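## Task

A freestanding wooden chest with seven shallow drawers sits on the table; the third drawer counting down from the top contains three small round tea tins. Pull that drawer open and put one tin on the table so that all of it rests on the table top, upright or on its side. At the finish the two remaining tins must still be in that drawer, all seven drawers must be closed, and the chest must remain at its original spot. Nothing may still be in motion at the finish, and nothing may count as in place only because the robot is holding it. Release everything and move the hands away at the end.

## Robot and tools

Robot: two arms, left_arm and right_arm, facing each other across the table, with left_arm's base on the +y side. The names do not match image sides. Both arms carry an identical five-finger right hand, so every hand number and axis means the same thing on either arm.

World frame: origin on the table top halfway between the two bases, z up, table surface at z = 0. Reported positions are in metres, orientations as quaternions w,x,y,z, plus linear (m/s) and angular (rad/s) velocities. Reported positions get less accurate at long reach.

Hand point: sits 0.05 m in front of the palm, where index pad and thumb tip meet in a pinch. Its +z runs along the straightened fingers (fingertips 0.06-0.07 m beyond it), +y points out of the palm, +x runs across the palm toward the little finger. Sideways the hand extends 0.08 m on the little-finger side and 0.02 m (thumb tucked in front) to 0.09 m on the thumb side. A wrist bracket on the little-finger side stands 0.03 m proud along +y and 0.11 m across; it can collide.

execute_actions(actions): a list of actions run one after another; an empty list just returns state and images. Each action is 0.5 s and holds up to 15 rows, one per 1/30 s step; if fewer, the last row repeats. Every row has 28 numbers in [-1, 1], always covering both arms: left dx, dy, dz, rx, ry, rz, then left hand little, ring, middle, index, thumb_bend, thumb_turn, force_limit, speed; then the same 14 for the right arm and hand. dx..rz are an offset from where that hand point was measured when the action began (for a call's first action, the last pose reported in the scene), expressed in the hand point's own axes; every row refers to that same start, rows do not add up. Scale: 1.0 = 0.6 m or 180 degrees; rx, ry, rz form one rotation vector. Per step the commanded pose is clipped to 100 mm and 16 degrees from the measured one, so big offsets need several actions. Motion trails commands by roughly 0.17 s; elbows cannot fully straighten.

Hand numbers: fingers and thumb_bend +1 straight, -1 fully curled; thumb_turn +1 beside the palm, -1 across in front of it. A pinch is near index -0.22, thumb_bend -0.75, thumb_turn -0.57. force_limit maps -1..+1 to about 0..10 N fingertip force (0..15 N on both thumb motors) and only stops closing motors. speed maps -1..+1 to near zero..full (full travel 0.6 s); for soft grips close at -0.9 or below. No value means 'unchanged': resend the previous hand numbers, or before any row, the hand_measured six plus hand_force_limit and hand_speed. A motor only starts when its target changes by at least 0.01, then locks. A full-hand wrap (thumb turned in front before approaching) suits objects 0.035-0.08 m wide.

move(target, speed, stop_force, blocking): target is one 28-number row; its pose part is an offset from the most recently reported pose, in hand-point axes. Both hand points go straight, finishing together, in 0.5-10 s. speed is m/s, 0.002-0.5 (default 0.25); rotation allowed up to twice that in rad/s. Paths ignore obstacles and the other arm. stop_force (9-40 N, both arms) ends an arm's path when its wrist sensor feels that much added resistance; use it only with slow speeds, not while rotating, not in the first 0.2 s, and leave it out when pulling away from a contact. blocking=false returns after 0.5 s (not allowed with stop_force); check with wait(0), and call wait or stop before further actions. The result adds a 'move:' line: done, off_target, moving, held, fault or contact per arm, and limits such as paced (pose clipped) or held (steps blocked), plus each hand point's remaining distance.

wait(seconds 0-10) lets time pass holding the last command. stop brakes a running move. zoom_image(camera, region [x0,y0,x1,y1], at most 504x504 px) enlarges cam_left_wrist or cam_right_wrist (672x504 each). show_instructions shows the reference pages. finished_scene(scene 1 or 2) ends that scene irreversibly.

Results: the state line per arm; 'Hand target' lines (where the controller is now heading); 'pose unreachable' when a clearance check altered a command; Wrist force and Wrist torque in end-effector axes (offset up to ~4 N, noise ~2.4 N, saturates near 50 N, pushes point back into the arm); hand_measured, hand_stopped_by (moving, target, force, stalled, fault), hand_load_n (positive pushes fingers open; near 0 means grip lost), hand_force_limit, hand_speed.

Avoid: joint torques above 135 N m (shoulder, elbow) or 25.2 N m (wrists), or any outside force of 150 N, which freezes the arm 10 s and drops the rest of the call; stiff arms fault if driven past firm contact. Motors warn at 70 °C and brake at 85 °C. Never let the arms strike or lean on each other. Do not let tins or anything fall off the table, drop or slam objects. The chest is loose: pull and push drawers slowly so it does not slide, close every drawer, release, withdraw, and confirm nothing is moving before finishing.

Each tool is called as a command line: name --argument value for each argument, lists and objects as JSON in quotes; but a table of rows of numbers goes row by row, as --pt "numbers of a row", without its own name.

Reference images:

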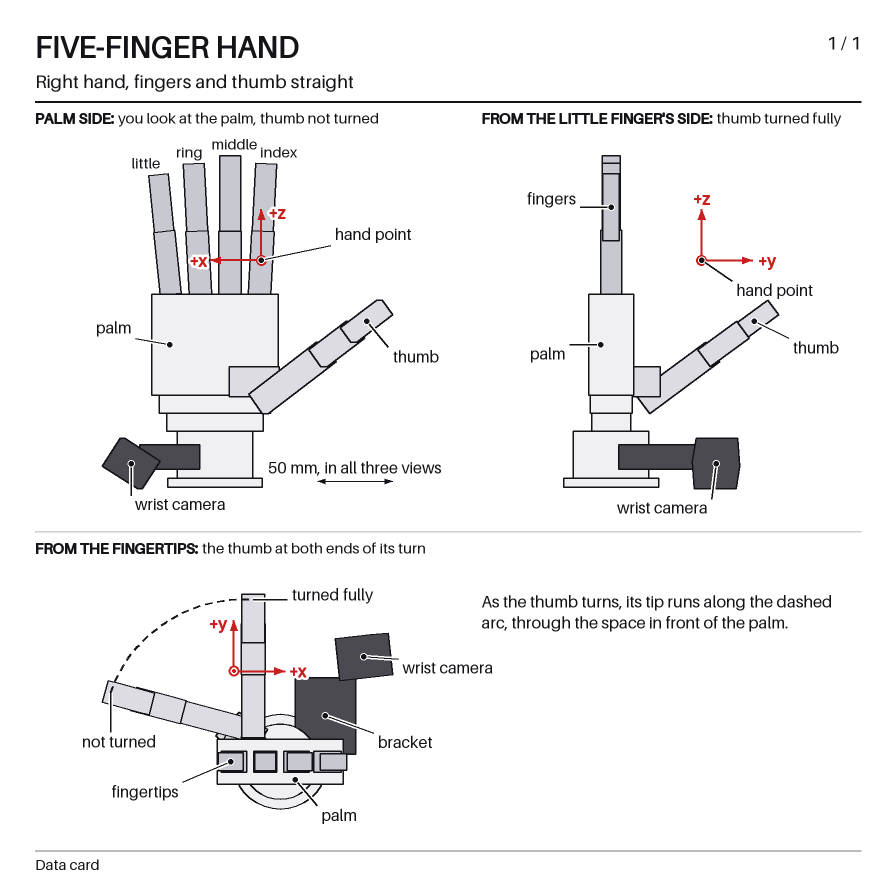

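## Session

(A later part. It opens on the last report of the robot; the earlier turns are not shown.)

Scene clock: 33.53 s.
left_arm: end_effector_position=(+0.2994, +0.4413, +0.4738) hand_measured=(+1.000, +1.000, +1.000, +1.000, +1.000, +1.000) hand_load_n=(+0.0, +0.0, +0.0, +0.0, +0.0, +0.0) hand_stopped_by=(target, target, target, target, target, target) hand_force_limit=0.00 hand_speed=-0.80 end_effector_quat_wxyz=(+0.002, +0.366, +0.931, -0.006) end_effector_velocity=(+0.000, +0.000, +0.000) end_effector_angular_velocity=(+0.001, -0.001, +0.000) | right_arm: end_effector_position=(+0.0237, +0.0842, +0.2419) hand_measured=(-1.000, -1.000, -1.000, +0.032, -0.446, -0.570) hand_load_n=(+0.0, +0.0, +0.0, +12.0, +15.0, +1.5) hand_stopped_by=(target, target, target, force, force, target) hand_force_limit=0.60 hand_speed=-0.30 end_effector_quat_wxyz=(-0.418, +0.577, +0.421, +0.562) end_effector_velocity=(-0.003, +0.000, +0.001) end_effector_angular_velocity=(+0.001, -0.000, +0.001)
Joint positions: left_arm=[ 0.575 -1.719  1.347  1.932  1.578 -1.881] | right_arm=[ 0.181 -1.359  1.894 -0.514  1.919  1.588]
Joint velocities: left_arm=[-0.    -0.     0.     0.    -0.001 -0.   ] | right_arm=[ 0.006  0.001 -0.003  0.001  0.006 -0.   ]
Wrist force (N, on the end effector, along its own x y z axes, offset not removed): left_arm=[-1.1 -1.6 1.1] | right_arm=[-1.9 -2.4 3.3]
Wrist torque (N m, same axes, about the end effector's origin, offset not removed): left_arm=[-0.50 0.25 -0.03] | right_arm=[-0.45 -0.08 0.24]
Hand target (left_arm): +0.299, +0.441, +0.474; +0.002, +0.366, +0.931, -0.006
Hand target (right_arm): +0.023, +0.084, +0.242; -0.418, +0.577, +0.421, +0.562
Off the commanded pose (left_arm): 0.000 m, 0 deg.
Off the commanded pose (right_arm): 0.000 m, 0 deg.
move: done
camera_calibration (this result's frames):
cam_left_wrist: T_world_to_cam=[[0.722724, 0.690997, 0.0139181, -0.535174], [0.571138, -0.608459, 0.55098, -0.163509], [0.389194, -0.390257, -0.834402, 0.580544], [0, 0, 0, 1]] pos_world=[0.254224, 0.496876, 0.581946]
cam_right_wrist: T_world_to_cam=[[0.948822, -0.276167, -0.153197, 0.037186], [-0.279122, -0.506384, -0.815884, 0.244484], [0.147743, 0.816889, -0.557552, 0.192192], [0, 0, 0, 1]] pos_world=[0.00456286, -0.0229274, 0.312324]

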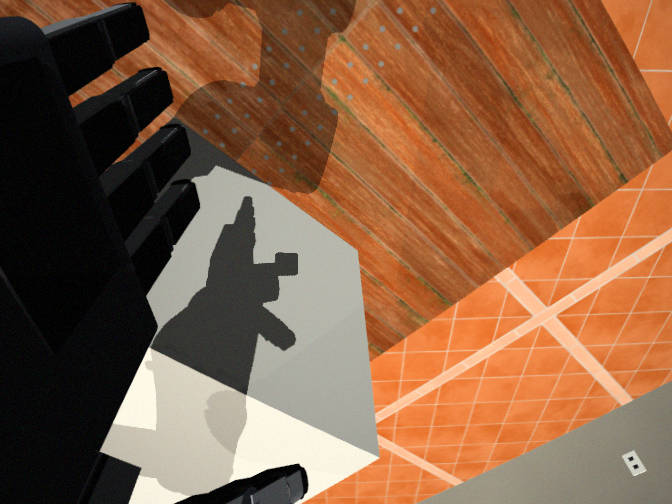

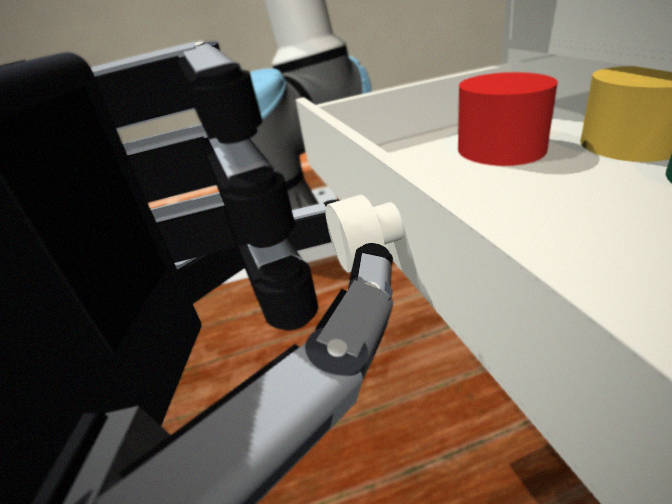

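move --target '[-0.083,-0.54,0.223,0.125,-0.287,-0.692,-1,-1,-1,0.5,0.5,-0.6,0.3,0.3, 0,-0.062,-0.024,0,0,0,-1,-1,-1,-0.5,-0.9,-0.57,0.6,-0.3]' --speed 0.15

Scene clock: 50.23 s.
left_arm: end_effector_position=(+0.1713, +0.2519, +0.3838) hand_measured=(-1.000, -1.000, -1.000, +0.426, +0.500, -0.600) hand_load_n=(+0.0, +0.0, +0.0, -15.0, +0.0, +0.0) hand_stopped_by=(target, target, target, target, target, target) hand_force_limit=0.30 hand_speed=0.30 end_effector_quat_wxyz=(-0.212, +0.381, -0.872, +0.220) end_effector_velocity=(+0.000, -0.000, +0.000) end_effector_angular_velocity=(-0.002, +0.000, +0.000) | right_arm: end_effector_position=(-0.0161, +0.0814, +0.2425) hand_measured=(-1.000, -1.000, -1.000, +0.030, -0.462, -0.570) hand_load_n=(+0.0, +0.0, +0.0, +0.0, +0.0, +0.0) hand_stopped_by=(target, target, target, force, force, target) hand_force_limit=0.60 hand_speed=-0.30 end_effector_quat_wxyz=(-0.418, +0.577, +0.421, +0.561) end_effector_velocity=(+0.000, -0.000, +0.000) end_effector_angular_velocity=(+0.001, +0.000, -0.001)
Joint positions: left_arm=[-0.308 -1.657  1.582  1.632  0.95  -4.333] | right_arm=[ 0.273 -1.331  1.856 -0.504  2.012  1.591]
Joint velocities: left_arm=[-0.    -0.001 -0.001 -0.    -0.    -0.   ] | right_arm=[ 0.    -0.     0.    -0.001  0.001  0.   ]
Wrist force (N, on the end effector, along its own x y z axes, offset not removed): left_arm=[-49.6 2.1 -43.5] | right_arm=[-0.4 -2.1 3.0]
Wrist torque (N m, same axes, about the end effector's origin, offset not removed): left_arm=[1.11 -1.19 -1.67] | right_arm=[-0.53 0.00 0.11]
Hand target (left_arm): +0.171, +0.251, +0.383; +0.210, -0.382, +0.872, -0.221
Hand target (right_arm): -0.016, +0.081, +0.242; -0.418, +0.577, +0.421, +0.561
Off the commanded pose (left_arm): 0.108 m, 42 deg.
Off the commanded pose (right_arm): 0.000 m, 0 deg.
TORQUE FAULT: the external load on joint 4 (wrist 1) of the left arm reached its load limit, and that arm stopped for 10 seconds. That time counts as 15 of the actions that you can send in this scene. A torque fault stops only its own arm. That arm's remaining commands of this call were not run. That arm holds where it stopped, with its grip as last carried out, and accepts commands again: back off and push less far. That arm stops again, at the same cost, whenever a joint's load reaches its limit.
move: fault (left_arm)
camera_calibration (this result's frames):
cam_left_wrist: T_world_to_cam=[[-0.547455, 0.66101, -0.513184, 0.116963], [0.262066, 0.717819, 0.645025, -0.473277], [0.794742, 0.218634, -0.566202, 0.155658], [0, 0, 0, 1]] pos_world=[0.0643538, 0.228382, 0.453433]
cam_right_wrist: T_world_to_cam=[[0.948777, -0.276168, -0.153469, 0.0743626], [-0.279361, -0.506407, -0.815788, 0.232452], [0.147577, 0.816874, -0.557618, 0.20063], [0, 0, 0, 1]] pos_world=[-0.035224, -0.025638, 0.312919]

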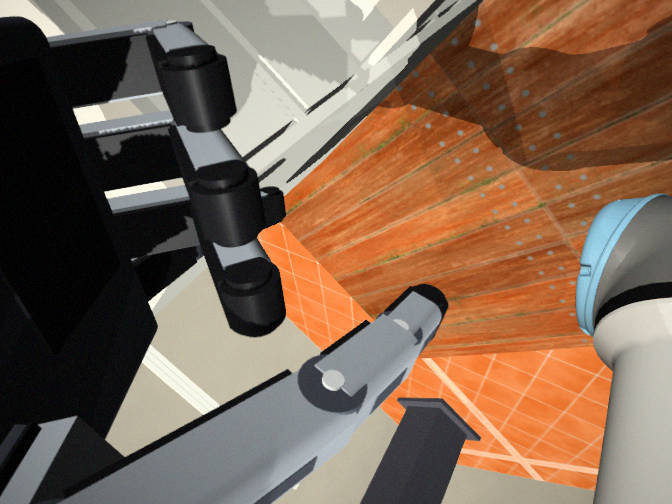

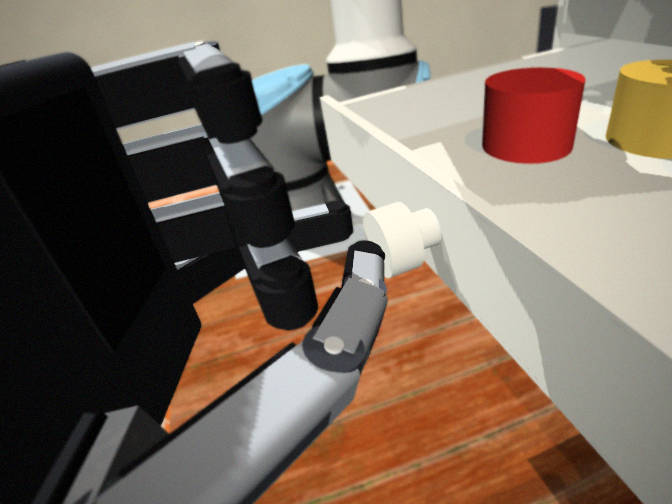

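move --target '[0.074,0.035,-0.156,0.037,-0.09,-0.207,-1,-1,-1,0.5,0.5,-0.6,0.3,0.3, 0,-0.06,-0.06,0,0,0,-1,-1,-1,0.4,-0.1,-0.57,0.6,0.3]' --speed 0.1

Scene clock: 54.60 s.
left_arm: end_effector_position=(+0.0817, +0.2517, +0.4393) hand_measured=(-1.000, -1.000, -1.000, +0.430, +0.500, -0.600) hand_load_n=(+0.0, +0.0, +0.0, +0.0, +0.0, +0.0) hand_stopped_by=(target, target, target, target, target, target) hand_force_limit=0.30 hand_speed=0.30 end_effector_quat_wxyz=(-0.270, +0.652, -0.654, +0.270) end_effector_velocity=(-0.002, -0.000, +0.001) end_effector_angular_velocity=(-0.004, -0.004, +0.012) | right_arm: end_effector_position=(-0.0610, +0.0578, +0.2435) hand_measured=(-1.000, -1.000, -1.000, +0.400, -0.100, -0.570) hand_load_n=(+0.0, +0.0, +0.0, +0.0, +0.0, +0.0) hand_stopped_by=(target, target, target, target, target, target) hand_force_limit=0.60 hand_speed=0.30 end_effector_quat_wxyz=(-0.418, +0.577, +0.420, +0.561) end_effector_velocity=(-0.001, -0.000, +0.000) end_effector_angular_velocity=(-0.000, -0.000, +0.000)
Joint positions: left_arm=[-0.595 -1.606  1.556  2.169  0.978 -5.538] | right_arm=[ 0.385 -1.331  1.853 -0.499  2.123  1.594]
Joint velocities: left_arm=[-0.005  0.002 -0.001  0.009  0.004 -0.021] | right_arm=[ 0.002  0.    -0.     0.     0.002  0.   ]
Wrist force (N, on the end effector, along its own x y z axes, offset not removed): left_arm=[0.2 -1.1 0.0] | right_arm=[0.3 -1.9 2.3]
Wrist torque (N m, same axes, about the end effector's origin, offset not removed): left_arm=[-0.39 0.07 0.11] | right_arm=[-0.40 -0.02 0.24]
Hand target (left_arm): +0.082, +0.252, +0.439; -0.271, +0.653, -0.654, +0.270
Hand target (right_arm): -0.061, +0.058, +0.244; -0.418, +0.577, +0.420, +0.561
Off the commanded pose (left_arm): 0.000 m, 0 deg.
Off the commanded pose (right_arm): 0.000 m, 0 deg.
move: done
camera_calibration (this result's frames):
cam_left_wrist: T_world_to_cam=[[-0.723181, 0.0618497, -0.687884, 0.338439], [-0.337574, 0.837253, 0.430176, -0.372119], [0.602539, 0.543307, -0.584606, 0.200321], [0, 0, 0, 1]] pos_world=[-0.00156649, 0.18179, 0.509992]
cam_right_wrist: T_world_to_cam=[[0.948726, -0.27617, -0.153781, 0.110739], [-0.279641, -0.506466, -0.815655, 0.208704], [0.147375, 0.816837, -0.557726, 0.227174], [0, 0, 0, 1]] pos_world=[-0.0801784, -0.0492803, 0.313961]

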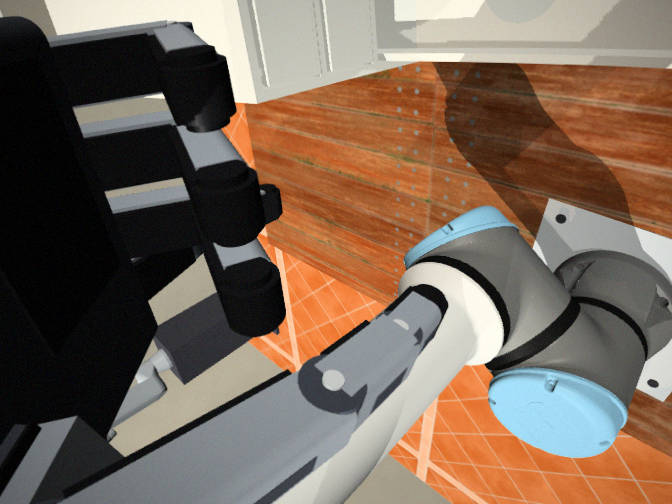

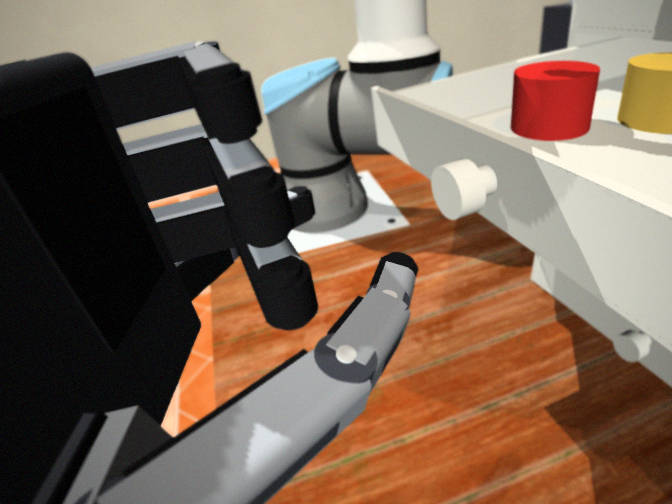

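move --target '[0.137,0.077,0.18,0,0,0,-1,-1,-1,0.3,0.5,-0.6,0.3,0.3, 0,0,0,0,0,0,-1,-1,-1,0.4,-0.1,-0.57,0.6,0.3]' --speed 0.1

Scene clock: 56.83 s.
left_arm: end_effector_position=(+0.1251, +0.1701, +0.3302) hand_measured=(-1.000, -1.000, -1.000, +0.300, +0.500, -0.600) hand_load_n=(+0.0, +0.0, +0.0, +0.0, +0.0, +0.0) hand_stopped_by=(target, target, target, target, target, target) hand_force_limit=0.30 hand_speed=0.30 end_effector_quat_wxyz=(-0.271, +0.652, -0.654, +0.270) end_effector_velocity=(+0.001, -0.001, -0.002) end_effector_angular_velocity=(+0.002, +0.000, +0.000) | right_arm: end_effector_position=(-0.0610, +0.0578, +0.2435) hand_measured=(-1.000, -1.000, -1.000, +0.400, -0.100, -0.570) hand_load_n=(+0.0, +0.0, +0.0, +0.0, +0.0, +0.0) hand_stopped_by=(target, target, target, target, target, target) hand_force_limit=0.60 hand_speed=0.30 end_effector_quat_wxyz=(-0.418, +0.577, +0.420, +0.561) end_effector_velocity=(+0.000, -0.000, -0.000) end_effector_angular_velocity=(+0.000, +0.000, -0.001)
Joint positions: left_arm=[-0.356 -1.386  1.561  1.782  0.869 -5.272] | right_arm=[ 0.385 -1.331  1.853 -0.499  2.123  1.594]
Joint velocities: left_arm=[ 0.003  0.005 -0.001 -0.005 -0.     0.005] | right_arm=[ 0.    -0.     0.001 -0.001  0.001  0.   ]
Wrist force (N, on the end effector, along its own x y z axes, offset not removed): left_arm=[0.1 -0.3 1.5] | right_arm=[-1.1 -1.8 2.7]
Wrist torque (N m, same axes, about the end effector's origin, offset not removed): left_arm=[-0.40 -0.03 0.04] | right_arm=[-0.47 0.11 0.14]
Hand target (left_arm): +0.125, +0.170, +0.330; -0.271, +0.652, -0.654, +0.270
Hand target (right_arm): -0.061, +0.058, +0.244; -0.418, +0.577, +0.420, +0.561
Off the commanded pose (left_arm): 0.000 m, 0 deg.
Off the commanded pose (right_arm): 0.000 m, 0 deg.
move: done
camera_calibration (this result's frames):
cam_left_wrist: T_world_to_cam=[[-0.722651, 0.0615677, -0.688465, 0.299948], [-0.338039, 0.837308, 0.429703, -0.241998], [0.602913, 0.543254, -0.58427, 0.154664], [0, 0, 0, 1]] pos_world=[0.041704, 0.100138, 0.400857]
cam_right_wrist: T_world_to_cam=[[0.948726, -0.276172, -0.15378, 0.110741], [-0.279643, -0.506476, -0.815648, 0.208701], [0.147373, 0.81683, -0.557736, 0.227171], [0, 0, 0, 1]] pos_world=[-0.0801799, -0.049275, 0.313958]

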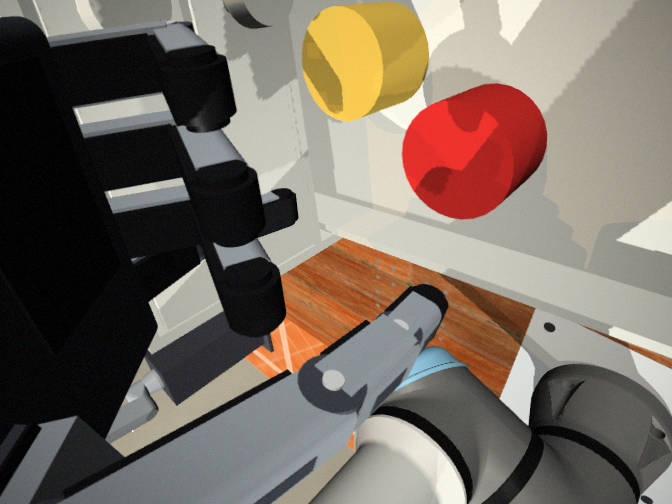

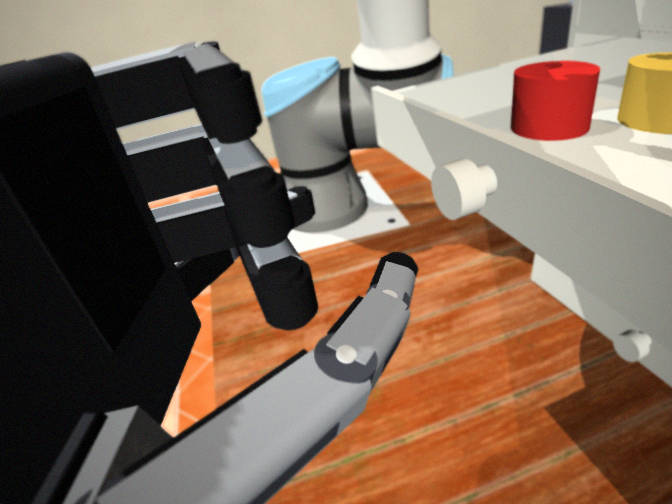

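move --target '[0.007,0.082,0.075,0,0,0,-1,-1,-1,0.6,0.5,-0.6,0.3,0.3, 0,0,0,0,0,0,-1,-1,-1,0.4,-0.1,-0.57,0.6,0.3]' --speed 0.04 --stop_force 10

Scene clock: 59.17 s.
left_arm: end_effector_position=(+0.1220, +0.1662, +0.2639) hand_measured=(-1.000, -1.000, -1.000, +0.600, +0.500, -0.600) hand_load_n=(+0.0, +0.0, +0.0, +0.0, +0.0, +0.0) hand_stopped_by=(target, target, target, target, target, target) hand_force_limit=0.30 hand_speed=0.30 end_effector_quat_wxyz=(-0.271, +0.652, -0.654, +0.270) end_effector_velocity=(-0.000, -0.000, -0.003) end_effector_angular_velocity=(+0.001, +0.001, +0.001) | right_arm: end_effector_position=(-0.0610, +0.0578, +0.2435) hand_measured=(-1.000, -1.000, -1.000, +0.400, -0.100, -0.570) hand_load_n=(+0.0, +0.0, +0.0, +0.0, +0.0, +0.0) hand_stopped_by=(target, target, target, target, target, target) hand_force_limit=0.60 hand_speed=0.30 end_effector_quat_wxyz=(-0.418, +0.577, +0.420, +0.561) end_effector_velocity=(-0.000, +0.000, +0.000) end_effector_angular_velocity=(+0.000, +0.000, +0.000)
Joint positions: left_arm=[-0.359 -1.337  1.675  1.621  0.87  -5.276] | right_arm=[ 0.385 -1.331  1.853 -0.499  2.123  1.594]
Joint velocities: left_arm=[-0.     0.003  0.004 -0.006  0.001 -0.   ] | right_arm=[ 0.     0.    -0.001  0.001  0.     0.   ]
Wrist force (N, on the end effector, along its own x y z axes, offset not removed): left_arm=[0.5 -1.5 -0.8] | right_arm=[-0.6 -0.9 1.8]
Wrist torque (N m, same axes, about the end effector's origin, offset not removed): left_arm=[-0.30 0.10 0.12] | right_arm=[-0.25 0.05 0.16]
Hand target (left_arm): +0.122, +0.166, +0.264; -0.271, +0.652, -0.654, +0.270
Hand target (right_arm): -0.061, +0.058, +0.244; -0.418, +0.577, +0.420, +0.561
Off the commanded pose (left_arm): 0.000 m, 0 deg.
Off the commanded pose (right_arm): 0.000 m, 0 deg.
move: done
camera_calibration (this result's frames):
cam_left_wrist: T_world_to_cam=[[-0.72266, 0.0615693, -0.688456, 0.252364], [-0.338047, 0.837295, 0.429722, -0.211264], [0.602898, 0.543274, -0.584266, 0.11986], [0, 0, 0, 1]] pos_world=[0.0386922, 0.0962357, 0.334556]
cam_right_wrist: T_world_to_cam=[[0.948726, -0.276174, -0.153772, 0.110735], [-0.27964, -0.506489, -0.815641, 0.208691], [0.147376, 0.816821, -0.557749, 0.227174], [0, 0, 0, 1]] pos_world=[-0.0801785, -0.049279, 0.313951]

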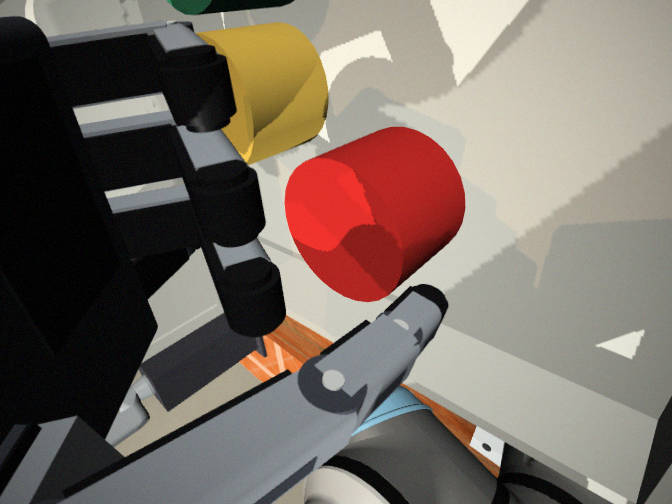

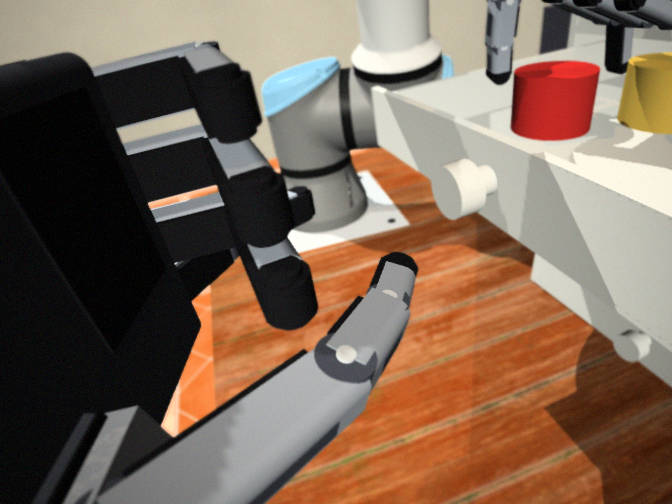

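move --target '[0,0.03,0.03,0,0,0,-1,-1,-1,0.6,0.5,-0.6,0.3,0.3, 0,0,0,0,0,0,-1,-1,-1,0.4,-0.1,-0.57,0.6,0.3]' --speed 0.02 --stop_force 9

execute_actions --actions '[[[0,0,0,0,0,0,-1,-1,-1,-0.4,-0.8,-0.6,0.5,-0.4, 0,0,0,0,0,0,-1,-1,-1,0.4,-0.1,-0.57,0.6,0.3]],[[0,0,0,0,0,0,-1,-1,-1,-0.4,-0.8,-0.6,0.5,-0.4, 0,0,0,0,0,0,-1,-1,-1,0.4,-0.1,-0.57,0.6,0.3]],[[0,0,0,0,0,0,-1,-1,-1,-0.4,-0.8,-0.6,0.5,-0.4, 0,0,0,0,0,0,-1,-1,-1,0.4,-0.1,-0.57,0.6,0.3]],[[0,0,0,0,0,0,-1,-1,-1,-0.4,-0.8,-0.6,0.5,-0.4, 0,0,0,0,0,0,-1,-1,-1,0.4,-0.1,-0.57,0.6,0.3]]]'

Scene clock: 61.03 s.
left_arm: end_effector_position=(+0.1220, +0.1663, +0.2398) hand_measured=(-1.000, -1.000, -1.000, +0.600, +0.500, -0.600) hand_load_n=(+0.0, +0.0, +0.0, +1.0, +0.0, +0.0) hand_stopped_by=(target, target, target, target, target, target) hand_force_limit=0.30 hand_speed=0.30 end_effector_quat_wxyz=(-0.271, +0.652, -0.654, +0.270) end_effector_velocity=(-0.000, -0.001, +0.004) end_effector_angular_velocity=(-0.001, -0.000, -0.000) | right_arm: end_effector_position=(-0.0610, +0.0578, +0.2435) hand_measured=(-1.000, -1.000, -1.000, +0.400, -0.100, -0.570) hand_load_n=(+0.0, +0.0, +0.0, +0.0, +0.0, +0.0) hand_stopped_by=(target, target, target, target, target, target) hand_force_limit=0.60 hand_speed=0.30 end_effector_quat_wxyz=(-0.418, +0.577, +0.420, +0.561) end_effector_velocity=(-0.000, +0.000, -0.000) end_effector_angular_velocity=(-0.000, -0.001, +0.002)
Joint positions: left_arm=[-0.359 -1.316  1.715  1.561  0.87  -5.276] | right_arm=[ 0.385 -1.331  1.853 -0.499  2.123  1.594]
Joint velocities: left_arm=[-0.    -0.002 -0.007  0.009 -0.001 -0.   ] | right_arm=[-0.    -0.     0.001 -0.    -0.002 -0.001]
Wrist force (N, on the end effector, along its own x y z axes, offset not removed): left_arm=[0.5 -11.3 -16.9] | right_arm=[-0.7 -2.8 2.5]
Wrist torque (N m, same axes, about the end effector's origin, offset not removed): left_arm=[0.70 -0.01 0.11] | right_arm=[-0.66 0.01 0.13]
Hand target (left_arm): +0.122, +0.166, +0.240; -0.271, +0.652, -0.654, +0.270
Hand target (right_arm): -0.061, +0.058, +0.244; -0.418, +0.577, +0.420, +0.561
Off the commanded pose (left_arm): 0.001 m, 0 deg.
Off the commanded pose (right_arm): 0.000 m, 0 deg.
move: contact (left_arm)
camera_calibration (this result's frames):
cam_left_wrist: T_world_to_cam=[[-0.722615, 0.0616868, -0.688493, 0.235768], [-0.338063, 0.837233, 0.429831, -0.201052], [0.602944, 0.543356, -0.584143, 0.105715], [0, 0, 0, 1]] pos_world=[0.0386609, 0.096343, 0.310496]
cam_right_wrist: T_world_to_cam=[[0.948726, -0.276175, -0.153772, 0.110735], [-0.27964, -0.506489, -0.815641, 0.208691], [0.147376, 0.816821, -0.557749, 0.227174], [0, 0, 0, 1]] pos_world=[-0.0801785, -0.049279, 0.313951]

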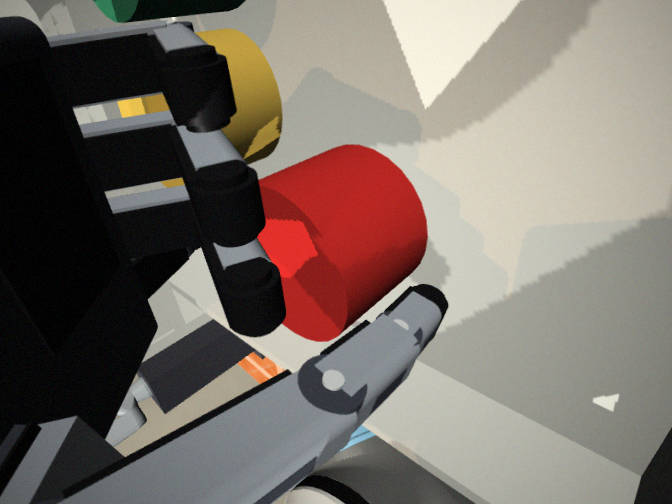

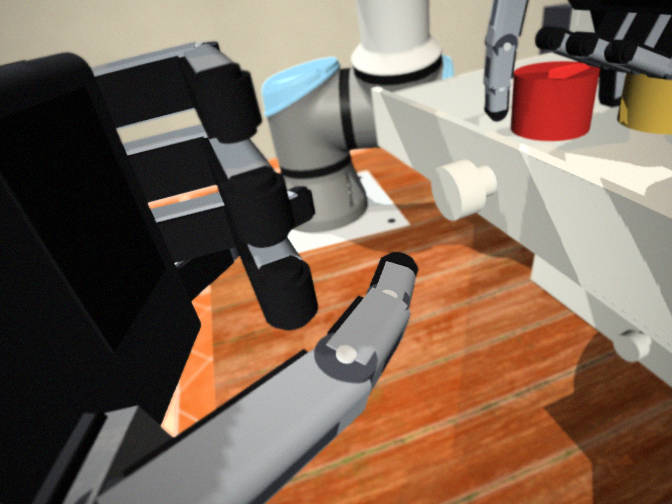

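Scene clock: 63.03 s.
left_arm: end_effector_position=(+0.1220, +0.1663, +0.2399) hand_measured=(-1.000, -1.000, -1.000, +0.578, -0.684, -0.600) hand_load_n=(+0.0, +0.0, +0.0, +13.0, +13.5, +0.5) hand_stopped_by=(target, target, target, force, force, target) hand_force_limit=0.50 hand_speed=-0.40 end_effector_quat_wxyz=(-0.271, +0.652, -0.654, +0.270) end_effector_velocity=(+0.000, -0.000, -0.000) end_effector_angular_velocity=(+0.000, -0.001, -0.000) | right_arm: end_effector_position=(-0.0610, +0.0578, +0.2435) hand_measured=(-1.000, -1.000, -1.000, +0.400, -0.100, -0.570) hand_load_n=(+0.0, +0.0, +0.0, +0.0, +0.0, +0.0) hand_stopped_by=(target, target, target, target, target, target) hand_force_limit=0.60 hand_speed=0.30 end_effector_quat_wxyz=(-0.418, +0.577, +0.420, +0.561) end_effector_velocity=(+0.000, -0.000, -0.000) end_effector_angular_velocity=(-0.000, -0.000, -0.001)
Joint positions: left_arm=[-0.359 -1.317  1.715  1.561  0.87  -5.276] | right_arm=[ 0.385 -1.331  1.853 -0.499  2.123  1.594]
Joint velocities: left_arm=[-0.     0.001 -0.    -0.    -0.001 -0.   ] | right_arm=[ 0.    -0.     0.     0.     0.001  0.   ]
Wrist force (N, on the end effector, along its own x y z axes, offset not removed): left_arm=[1.9 -14.4 -11.3] | right_arm=[1.4 -2.7 2.0]
Wrist torque (N m, same axes, about the end effector's origin, offset not removed): left_arm=[1.00 -0.10 0.17] | right_arm=[-0.54 -0.33 0.19]
Hand target (left_arm): +0.122, +0.166, +0.240; -0.271, +0.652, -0.654, +0.270
Hand target (right_arm): -0.061, +0.058, +0.244; -0.418, +0.577, +0.420, +0.561
Off the commanded pose (left_arm): 0.000 m, 0 deg.
Off the commanded pose (right_arm): 0.000 m, 0 deg.
camera_calibration (this result's frames):
cam_left_wrist: T_world_to_cam=[[-0.722639, 0.0616315, -0.688473, 0.235808], [-0.338047, 0.837269, 0.429774, -0.201069], [0.602925, 0.543307, -0.584208, 0.105763], [0, 0, 0, 1]] pos_world=[0.0386661, 0.0963538, 0.31055]
cam_right_wrist: T_world_to_cam=[[0.948726, -0.276174, -0.153772, 0.110735], [-0.27964, -0.506489, -0.815641, 0.208691], [0.147376, 0.816821, -0.557749, 0.227174], [0, 0, 0, 1]] pos_world=[-0.0801785, -0.049279, 0.313951]

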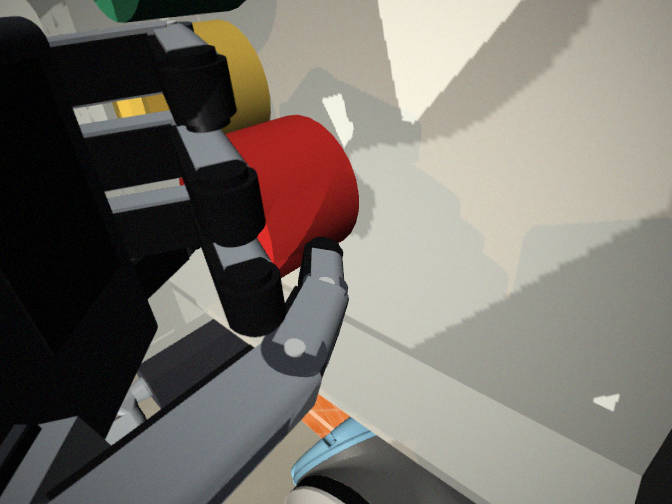

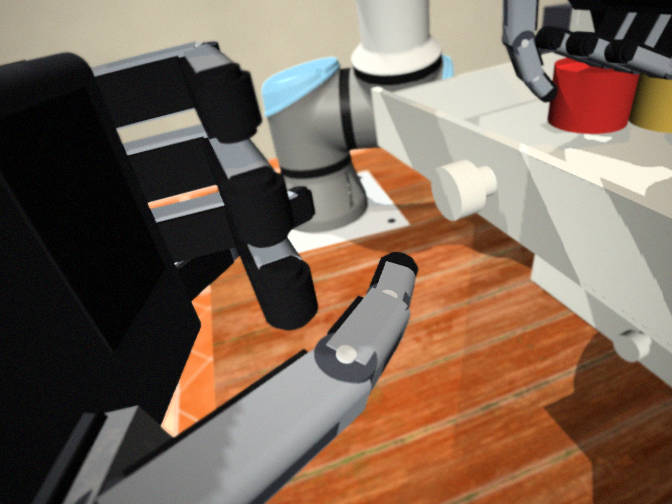

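move --target '[0,-0.118,-0.118,0,0,0,-1,-1,-1,-0.4,-0.8,-0.6,0.5,-0.4, 0,0,0,0,0,0,-1,-1,-1,0.4,-0.1,-0.57,0.6,0.3]' --speed 0.05

Scene clock: 65.60 s.
left_arm: end_effector_position=(+0.1221, +0.1659, +0.3397) hand_measured=(-1.000, -1.000, -1.000, +0.578, -0.676, -0.600) hand_load_n=(+0.0, +0.0, +0.0, +5.5, +13.0, -0.5) hand_stopped_by=(target, target, target, force, force, target) hand_force_limit=0.50 hand_speed=-0.40 end_effector_quat_wxyz=(-0.271, +0.652, -0.654, +0.270) end_effector_velocity=(-0.000, +0.000, +0.003) end_effector_angular_velocity=(-0.001, +0.002, +0.001) | right_arm: end_effector_position=(-0.0610, +0.0578, +0.2435) hand_measured=(-1.000, -1.000, -1.000, +0.400, -0.100, -0.570) hand_load_n=(+0.0, +0.0, +0.0, +0.0, +0.0, +0.0) hand_stopped_by=(target, target, target, target, target, target) hand_force_limit=0.60 hand_speed=0.30 end_effector_quat_wxyz=(-0.418, +0.577, +0.420, +0.561) end_effector_velocity=(+0.000, -0.000, -0.001) end_effector_angular_velocity=(-0.001, -0.000, +0.000)
Joint positions: left_arm=[-0.359 -1.379  1.528  1.81   0.87  -5.275] | right_arm=[ 0.385 -1.331  1.853 -0.499  2.123  1.594]
Joint velocities: left_arm=[ 0.    -0.002 -0.006  0.006  0.002  0.   ] | right_arm=[-0.    -0.     0.001  0.    -0.     0.   ]
Wrist force (N, on the end effector, along its own x y z axes, offset not removed): left_arm=[2.2 -0.1 -0.2] | right_arm=[-0.3 -2.7 3.2]
Wrist torque (N m, same axes, about the end effector's origin, offset not removed): left_arm=[-0.20 -0.19 0.28] | right_arm=[-0.66 -0.06 0.06]
Hand target (left_arm): +0.122, +0.166, +0.340; -0.271, +0.652, -0.654, +0.270
Hand target (right_arm): -0.061, +0.058, +0.244; -0.418, +0.577, +0.420, +0.561
Off the commanded pose (left_arm): 0.000 m, 0 deg.
Off the commanded pose (right_arm): 0.000 m, 0 deg.
move: done
camera_calibration (this result's frames):
cam_left_wrist: T_world_to_cam=[[-0.722573, 0.0617225, -0.688533, 0.30463], [-0.337978, 0.837311, 0.429746, -0.243608], [0.603041, 0.543232, -0.584158, 0.164228], [0, 0, 0, 1]] pos_world=[0.0387471, 0.0959597, 0.410373]
cam_right_wrist: T_world_to_cam=[[0.948726, -0.276175, -0.153772, 0.110735], [-0.27964, -0.506489, -0.815641, 0.208691], [0.147376, 0.816821, -0.557749, 0.227174], [0, 0, 0, 1]] pos_world=[-0.0801785, -0.0492789, 0.313951]

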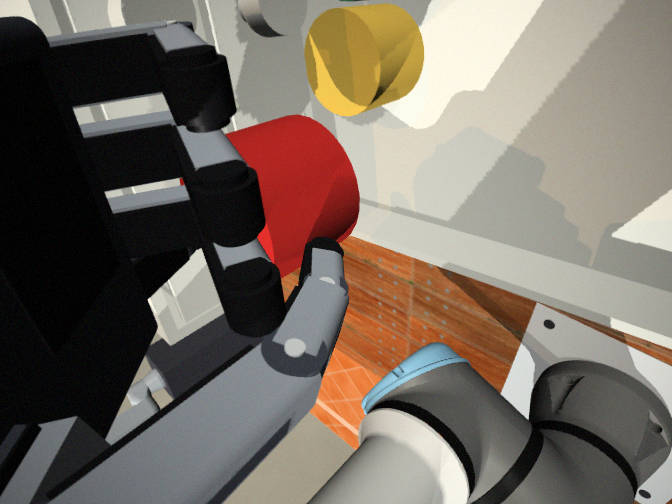

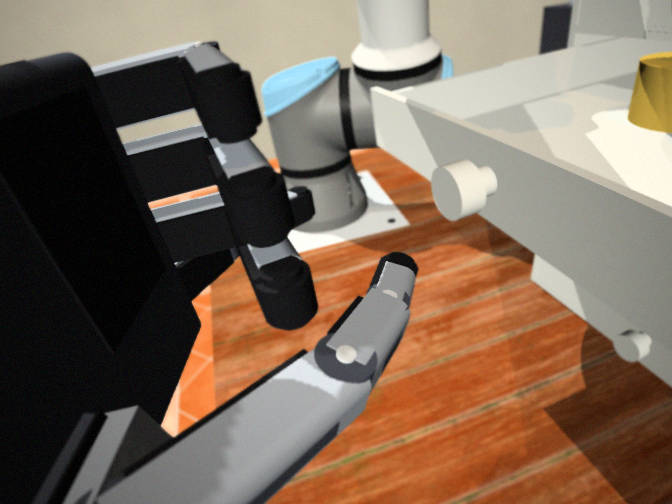

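move --target '[-0.19,0.262,-0.262,0,0,0,-1,-1,-1,-0.4,-0.8,-0.6,0.5,-0.4, 0,0,0,0,0,0,-1,-1,-1,0.4,-0.1,-0.57,0.6,0.3]' --speed 0.12

move --target '[0,0.33,0.33,0,0,0,-1,-1,-1,-0.4,-0.8,-0.6,0.5,-0.4, 0,0,0,0,0,0,-1,-1,-1,0.4,-0.1,-0.57,0.6,0.3]' --speed 0.12

Scene clock: 68.43 s.
left_arm: end_effector_position=(-0.0996, +0.2803, +0.3401) hand_measured=(-1.000, -1.000, -1.000, +0.578, -0.676, -0.600) hand_load_n=(+0.0, +0.0, +0.0, +5.5, +13.0, -0.5) hand_stopped_by=(target, target, target, force, force, target) hand_force_limit=0.50 hand_speed=-0.40 end_effector_quat_wxyz=(-0.270, +0.652, -0.655, +0.269) end_effector_velocity=(-0.002, +0.001, +0.000) end_effector_angular_velocity=(+0.000, -0.001, -0.000) | right_arm: end_effector_position=(-0.0610, +0.0578, +0.2435) hand_measured=(-1.000, -1.000, -1.000, +0.400, -0.100, -0.570) hand_load_n=(+0.0, +0.0, +0.0, +0.0, +0.0, +0.0) hand_stopped_by=(target, target, target, target, target, target) hand_force_limit=0.60 hand_speed=0.30 end_effector_quat_wxyz=(-0.418, +0.577, +0.420, +0.561) end_effector_velocity=(-0.000, +0.000, +0.000) end_effector_angular_velocity=(-0.000, +0.000, +0.001)
Joint positions: left_arm=[-1.024 -1.453  1.686  2.06   1.237 -5.923] | right_arm=[ 0.385 -1.331  1.853 -0.499  2.123  1.594]
Joint velocities: left_arm=[-0.006  0.001 -0.002  0.003  0.004 -0.005] | right_arm=[-0.    -0.     0.     0.    -0.001  0.   ]
Wrist force (N, on the end effector, along its own x y z axes, offset not removed): left_arm=[-0.7 -0.4 1.4] | right_arm=[0.9 -1.4 1.8]
Wrist torque (N m, same axes, about the end effector's origin, offset not removed): left_arm=[-0.33 0.15 0.01] | right_arm=[-0.30 -0.15 0.21]
Hand target (left_arm): -0.100, +0.280, +0.340; -0.270, +0.652, -0.655, +0.269
Hand target (right_arm): -0.061, +0.058, +0.244; -0.418, +0.577, +0.420, +0.561
Off the commanded pose (left_arm): 0.000 m, 0 deg.
Off the commanded pose (right_arm): 0.000 m, 0 deg.
move: done
camera_calibration (this result's frames):
cam_left_wrist: T_world_to_cam=[[-0.723754, 0.062623, -0.687211, 0.136798], [-0.337035, 0.836931, 0.431224, -0.414787], [0.602153, 0.543714, -0.584626, 0.236009], [0, 0, 0, 1]] pos_world=[-0.182903, 0.21026, 0.410852]
cam_right_wrist: T_world_to_cam=[[0.948726, -0.276174, -0.153772, 0.110735], [-0.27964, -0.506489, -0.815641, 0.208691], [0.147376, 0.816821, -0.557749, 0.227174], [0, 0, 0, 1]] pos_world=[-0.0801785, -0.0492789, 0.313951]

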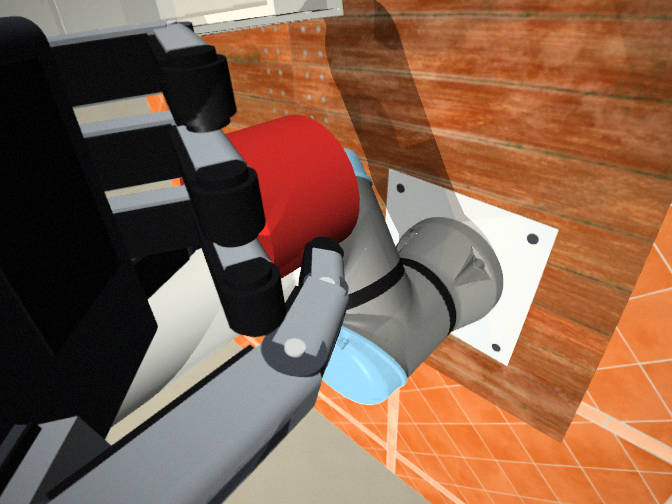

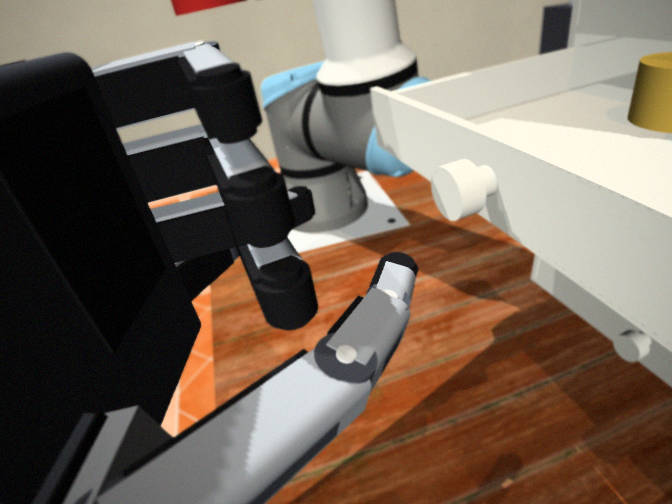

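Scene clock: 71.37 s.
left_arm: end_effector_position=(-0.1000, +0.2816, +0.0604) hand_measured=(-1.000, -1.000, -1.000, +0.578, -0.676, -0.600) hand_load_n=(+0.0, +0.0, +0.0, +5.5, +13.0, -0.5) hand_stopped_by=(target, target, target, force, force, target) hand_force_limit=0.50 hand_speed=-0.40 end_effector_quat_wxyz=(-0.270, +0.652, -0.655, +0.269) end_effector_velocity=(-0.000, +0.000, -0.002) end_effector_angular_velocity=(+0.000, +0.002, -0.000) | right_arm: end_effector_position=(-0.0610, +0.0578, +0.2435) hand_measured=(-1.000, -1.000, -1.000, +0.400, -0.100, -0.570) hand_load_n=(+0.0, +0.0, +0.0, +0.0, +0.0, +0.0) hand_stopped_by=(target, target, target, target, target, target) hand_force_limit=0.60 hand_speed=0.30 end_effector_quat_wxyz=(-0.418, +0.577, +0.420, +0.561) end_effector_velocity=(+0.000, -0.000, +0.000) end_effector_angular_velocity=(+0.000, -0.000, -0.001)
Joint positions: left_arm=[-1.028 -1.067  2.025  1.337  1.24  -5.926] | right_arm=[ 0.385 -1.331  1.853 -0.499  2.123  1.594]
Joint velocities: left_arm=[ 0.     0.003  0.    -0.005  0.001  0.001] | right_arm=[ 0.    -0.    -0.001  0.     0.001 -0.   ]
Wrist force (N, on the end effector, along its own x y z axes, offset not removed): left_arm=[0.8 -0.2 -0.5] | right_arm=[-0.1 -3.0 2.2]
Wrist torque (N m, same axes, about the end effector's origin, offset not removed): left_arm=[-0.29 0.00 0.13] | right_arm=[-0.65 -0.07 0.06]
Hand target (left_arm): -0.100, +0.282, +0.060; -0.270, +0.652, -0.655, +0.269
Hand target (right_arm): -0.061, +0.058, +0.244; -0.418, +0.577, +0.420, +0.561
Off the commanded pose (left_arm): 0.001 m, 0 deg.
Off the commanded pose (right_arm): 0.000 m, 0 deg.
move: done
camera_calibration (this result's frames):
cam_left_wrist: T_world_to_cam=[[-0.723787, 0.0625814, -0.687179, -0.055791], [-0.337049, 0.836925, 0.431224, -0.295438], [0.602104, 0.543728, -0.584663, 0.0719514], [0, 0, 0, 1]] pos_world=[-0.18328, 0.211629, 0.131129]
cam_right_wrist: T_world_to_cam=[[0.948726, -0.276174, -0.153772, 0.110735], [-0.27964, -0.506488, -0.815641, 0.208691], [0.147376, 0.816821, -0.557748, 0.227174], [0, 0, 0, 1]] pos_world=[-0.0801785, -0.0492789, 0.313951]

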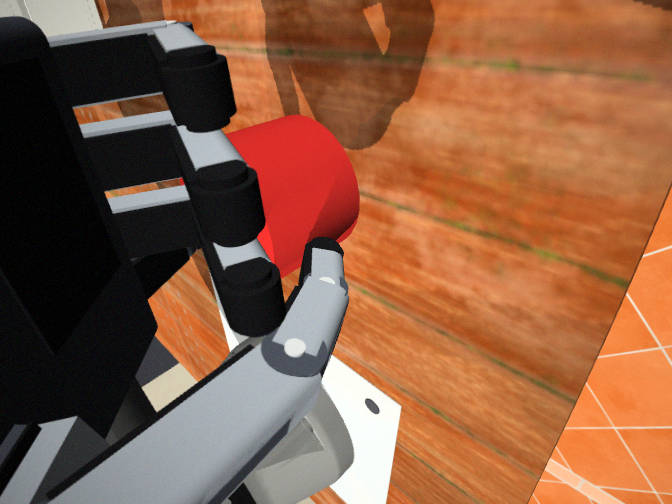

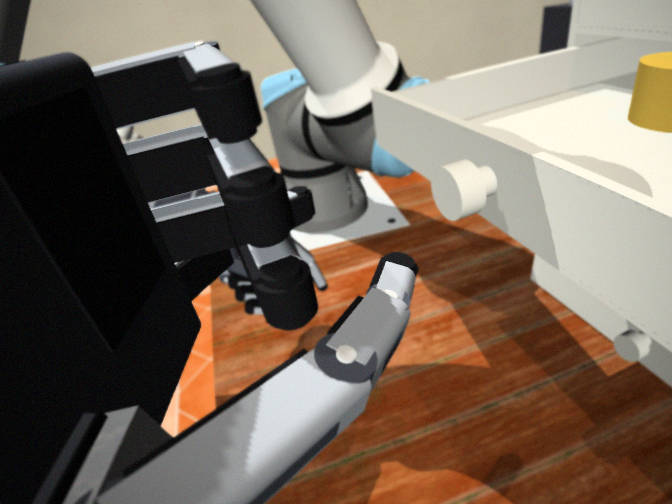

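move --target '[0,0.06,0.06,0,0,0,-1,-1,-1,-0.4,-0.8,-0.6,0.5,-0.4, 0,0,0,0,0,0,-1,-1,-1,0.4,-0.1,-0.57,0.6,0.3]' --speed 0.015 --stop_force 9

execute_actions --actions '[[[0,0,0,0,0,0,-1,-1,-1,0.9,0.5,-0.6,0.5,0, 0,0,0,0,0,0,-1,-1,-1,0.4,-0.1,-0.57,0.6,0.3]],[[0,0,0,0,0,0,-1,-1,-1,0.9,0.5,-0.6,0.5,0, 0,0,0,0,0,0,-1,-1,-1,0.4,-0.1,-0.57,0.6,0.3]]]'

Scene clock: 74.63 s.
left_arm: end_effector_position=(-0.1001, +0.2818, +0.0202) hand_measured=(-1.000, -1.000, -1.000, +0.576, -0.676, -0.600) hand_load_n=(+0.0, -1.0, -1.0, +5.0, +12.0, +0.0) hand_stopped_by=(target, target, target, force, force, target) hand_force_limit=0.50 hand_speed=-0.40 end_effector_quat_wxyz=(-0.270, +0.652, -0.655, +0.269) end_effector_velocity=(-0.001, -0.001, +0.004) end_effector_angular_velocity=(-0.005, +0.006, -0.001) | right_arm: end_effector_position=(-0.0610, +0.0578, +0.2435) hand_measured=(-1.000, -1.000, -1.000, +0.400, -0.100, -0.570) hand_load_n=(+0.0, +0.0, +0.0, +0.0, +0.0, +0.0) hand_stopped_by=(target, target, target, target, target, target) hand_force_limit=0.60 hand_speed=0.30 end_effector_quat_wxyz=(-0.418, +0.577, +0.420, +0.561) end_effector_velocity=(+0.000, -0.000, -0.000) end_effector_angular_velocity=(-0.000, -0.000, -0.001)
Joint positions: left_arm=[-1.028 -0.979  2.034  1.239  1.24  -5.927] | right_arm=[ 0.385 -1.331  1.853 -0.499  2.123  1.594]
Joint velocities: left_arm=[ 0.    -0.013  0.     0.006 -0.002 -0.   ] | right_arm=[ 0.     0.     0.001 -0.001  0.001 -0.   ]
Wrist force (N, on the end effector, along its own x y z axes, offset not removed): left_arm=[-0.9 -31.1 -37.7] | right_arm=[0.7 -2.6 3.3]
Wrist torque (N m, same axes, about the end effector's origin, offset not removed): left_arm=[1.11 0.46 -0.45] | right_arm=[-0.63 -0.19 0.18]
Hand target (left_arm): -0.100, +0.282, +0.021; -0.271, +0.652, -0.655, +0.269
Hand target (right_arm): -0.061, +0.058, +0.244; -0.418, +0.577, +0.420, +0.561
Off the commanded pose (left_arm): 0.011 m, 0 deg.
Off the commanded pose (right_arm): 0.000 m, 0 deg.
move: contact (left_arm)
camera_calibration (this result's frames):
cam_left_wrist: T_world_to_cam=[[-0.723864, 0.062595, -0.687097, -0.0834875], [-0.336936, 0.836976, 0.431215, -0.278281], [0.602075, 0.543649, -0.584766, 0.0484012], [0, 0, 0, 1]] pos_world=[-0.183338, 0.211827, 0.0909383]
cam_right_wrist: T_world_to_cam=[[0.948727, -0.276174, -0.153772, 0.110735], [-0.27964, -0.506489, -0.815641, 0.208691], [0.147376, 0.816821, -0.557749, 0.227174], [0, 0, 0, 1]] pos_world=[-0.0801785, -0.0492789, 0.313951]

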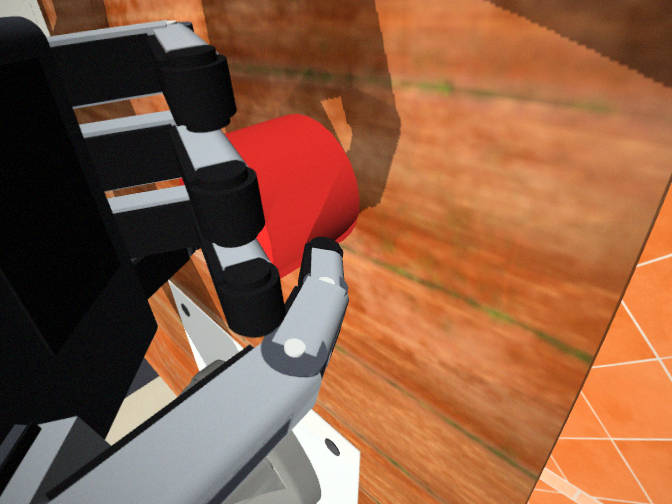

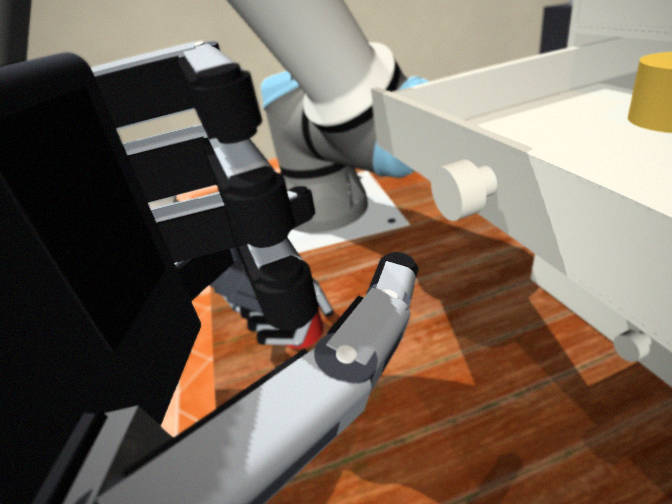

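Scene clock: 75.63 s.
left_arm: end_effector_position=(-0.1001, +0.2818, +0.0202) hand_measured=(-1.000, -1.000, -1.000, +0.900, +0.260, -0.600) hand_load_n=(+0.0, -2.5, -1.5, +0.0, +0.0, +0.0) hand_stopped_by=(target, target, target, target, moving, target) hand_force_limit=0.50 hand_speed=0.00 end_effector_quat_wxyz=(-0.270, +0.652, -0.655, +0.269) end_effector_velocity=(-0.000, -0.000, +0.000) end_effector_angular_velocity=(-0.001, +0.002, +0.000) | right_arm: end_effector_position=(-0.0610, +0.0578, +0.2435) hand_measured=(-1.000, -1.000, -1.000, +0.400, -0.100, -0.570) hand_load_n=(+0.0, +0.0, +0.0, +0.0, +0.0, +0.0) hand_stopped_by=(target, target, target, target, target, target) hand_force_limit=0.60 hand_speed=0.30 end_effector_quat_wxyz=(-0.418, +0.577, +0.420, +0.561) end_effector_velocity=(+0.000, -0.000, +0.000) end_effector_angular_velocity=(+0.001, +0.000, -0.000)
Joint positions: left_arm=[-1.028 -0.979  2.034  1.239  1.24  -5.927] | right_arm=[ 0.385 -1.331  1.853 -0.499  2.123  1.594]
Joint velocities: left_arm=[ 0.    -0.002 -0.     0.     0.    -0.   ] | right_arm=[-0.    -0.001  0.    -0.     0.     0.   ]
Wrist force (N, on the end effector, along its own x y z axes, offset not removed): left_arm=[0.9 -19.7 -17.8] | right_arm=[0.4 -1.2 3.6]
Wrist torque (N m, same axes, about the end effector's origin, offset not removed): left_arm=[0.05 0.49 -0.28] | right_arm=[-0.43 -0.19 0.25]
Hand target (left_arm): -0.100, +0.282, +0.020; -0.270, +0.652, -0.655, +0.269
Hand target (right_arm): -0.061, +0.058, +0.244; -0.418, +0.577, +0.420, +0.561
Off the commanded pose (left_arm): 0.000 m, 0 deg.
Off the commanded pose (right_arm): 0.000 m, 0 deg.
camera_calibration (this result's frames):
cam_left_wrist: T_world_to_cam=[[-0.723862, 0.0625742, -0.687101, -0.0834689], [-0.336951, 0.836976, 0.431202, -0.278289], [0.602069, 0.54365, -0.584771, 0.0484104], [0, 0, 0, 1]] pos_world=[-0.183336, 0.211826, 0.0909563]
cam_right_wrist: T_world_to_cam=[[0.948726, -0.276175, -0.153772, 0.110735], [-0.27964, -0.506489, -0.815641, 0.208691], [0.147376, 0.816821, -0.557749, 0.227174], [0, 0, 0, 1]] pos_world=[-0.0801785, -0.0492789, 0.313951]

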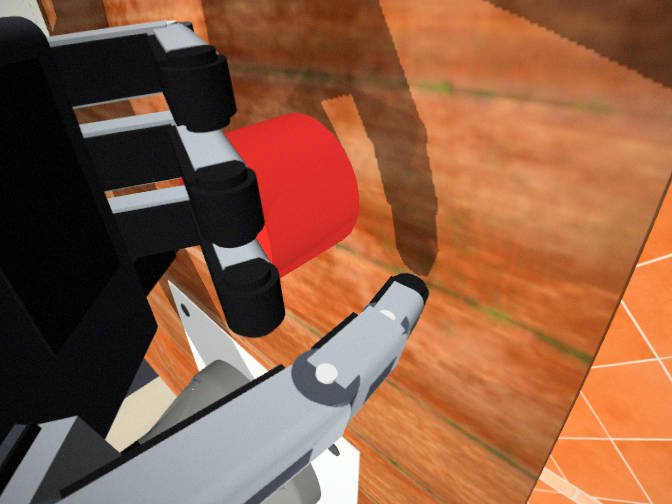

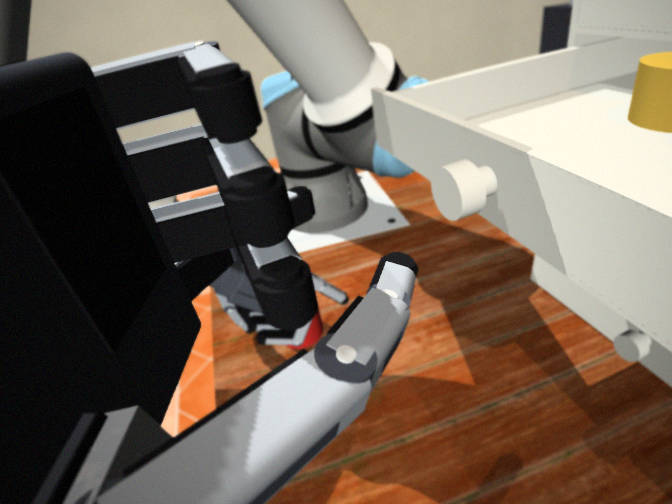

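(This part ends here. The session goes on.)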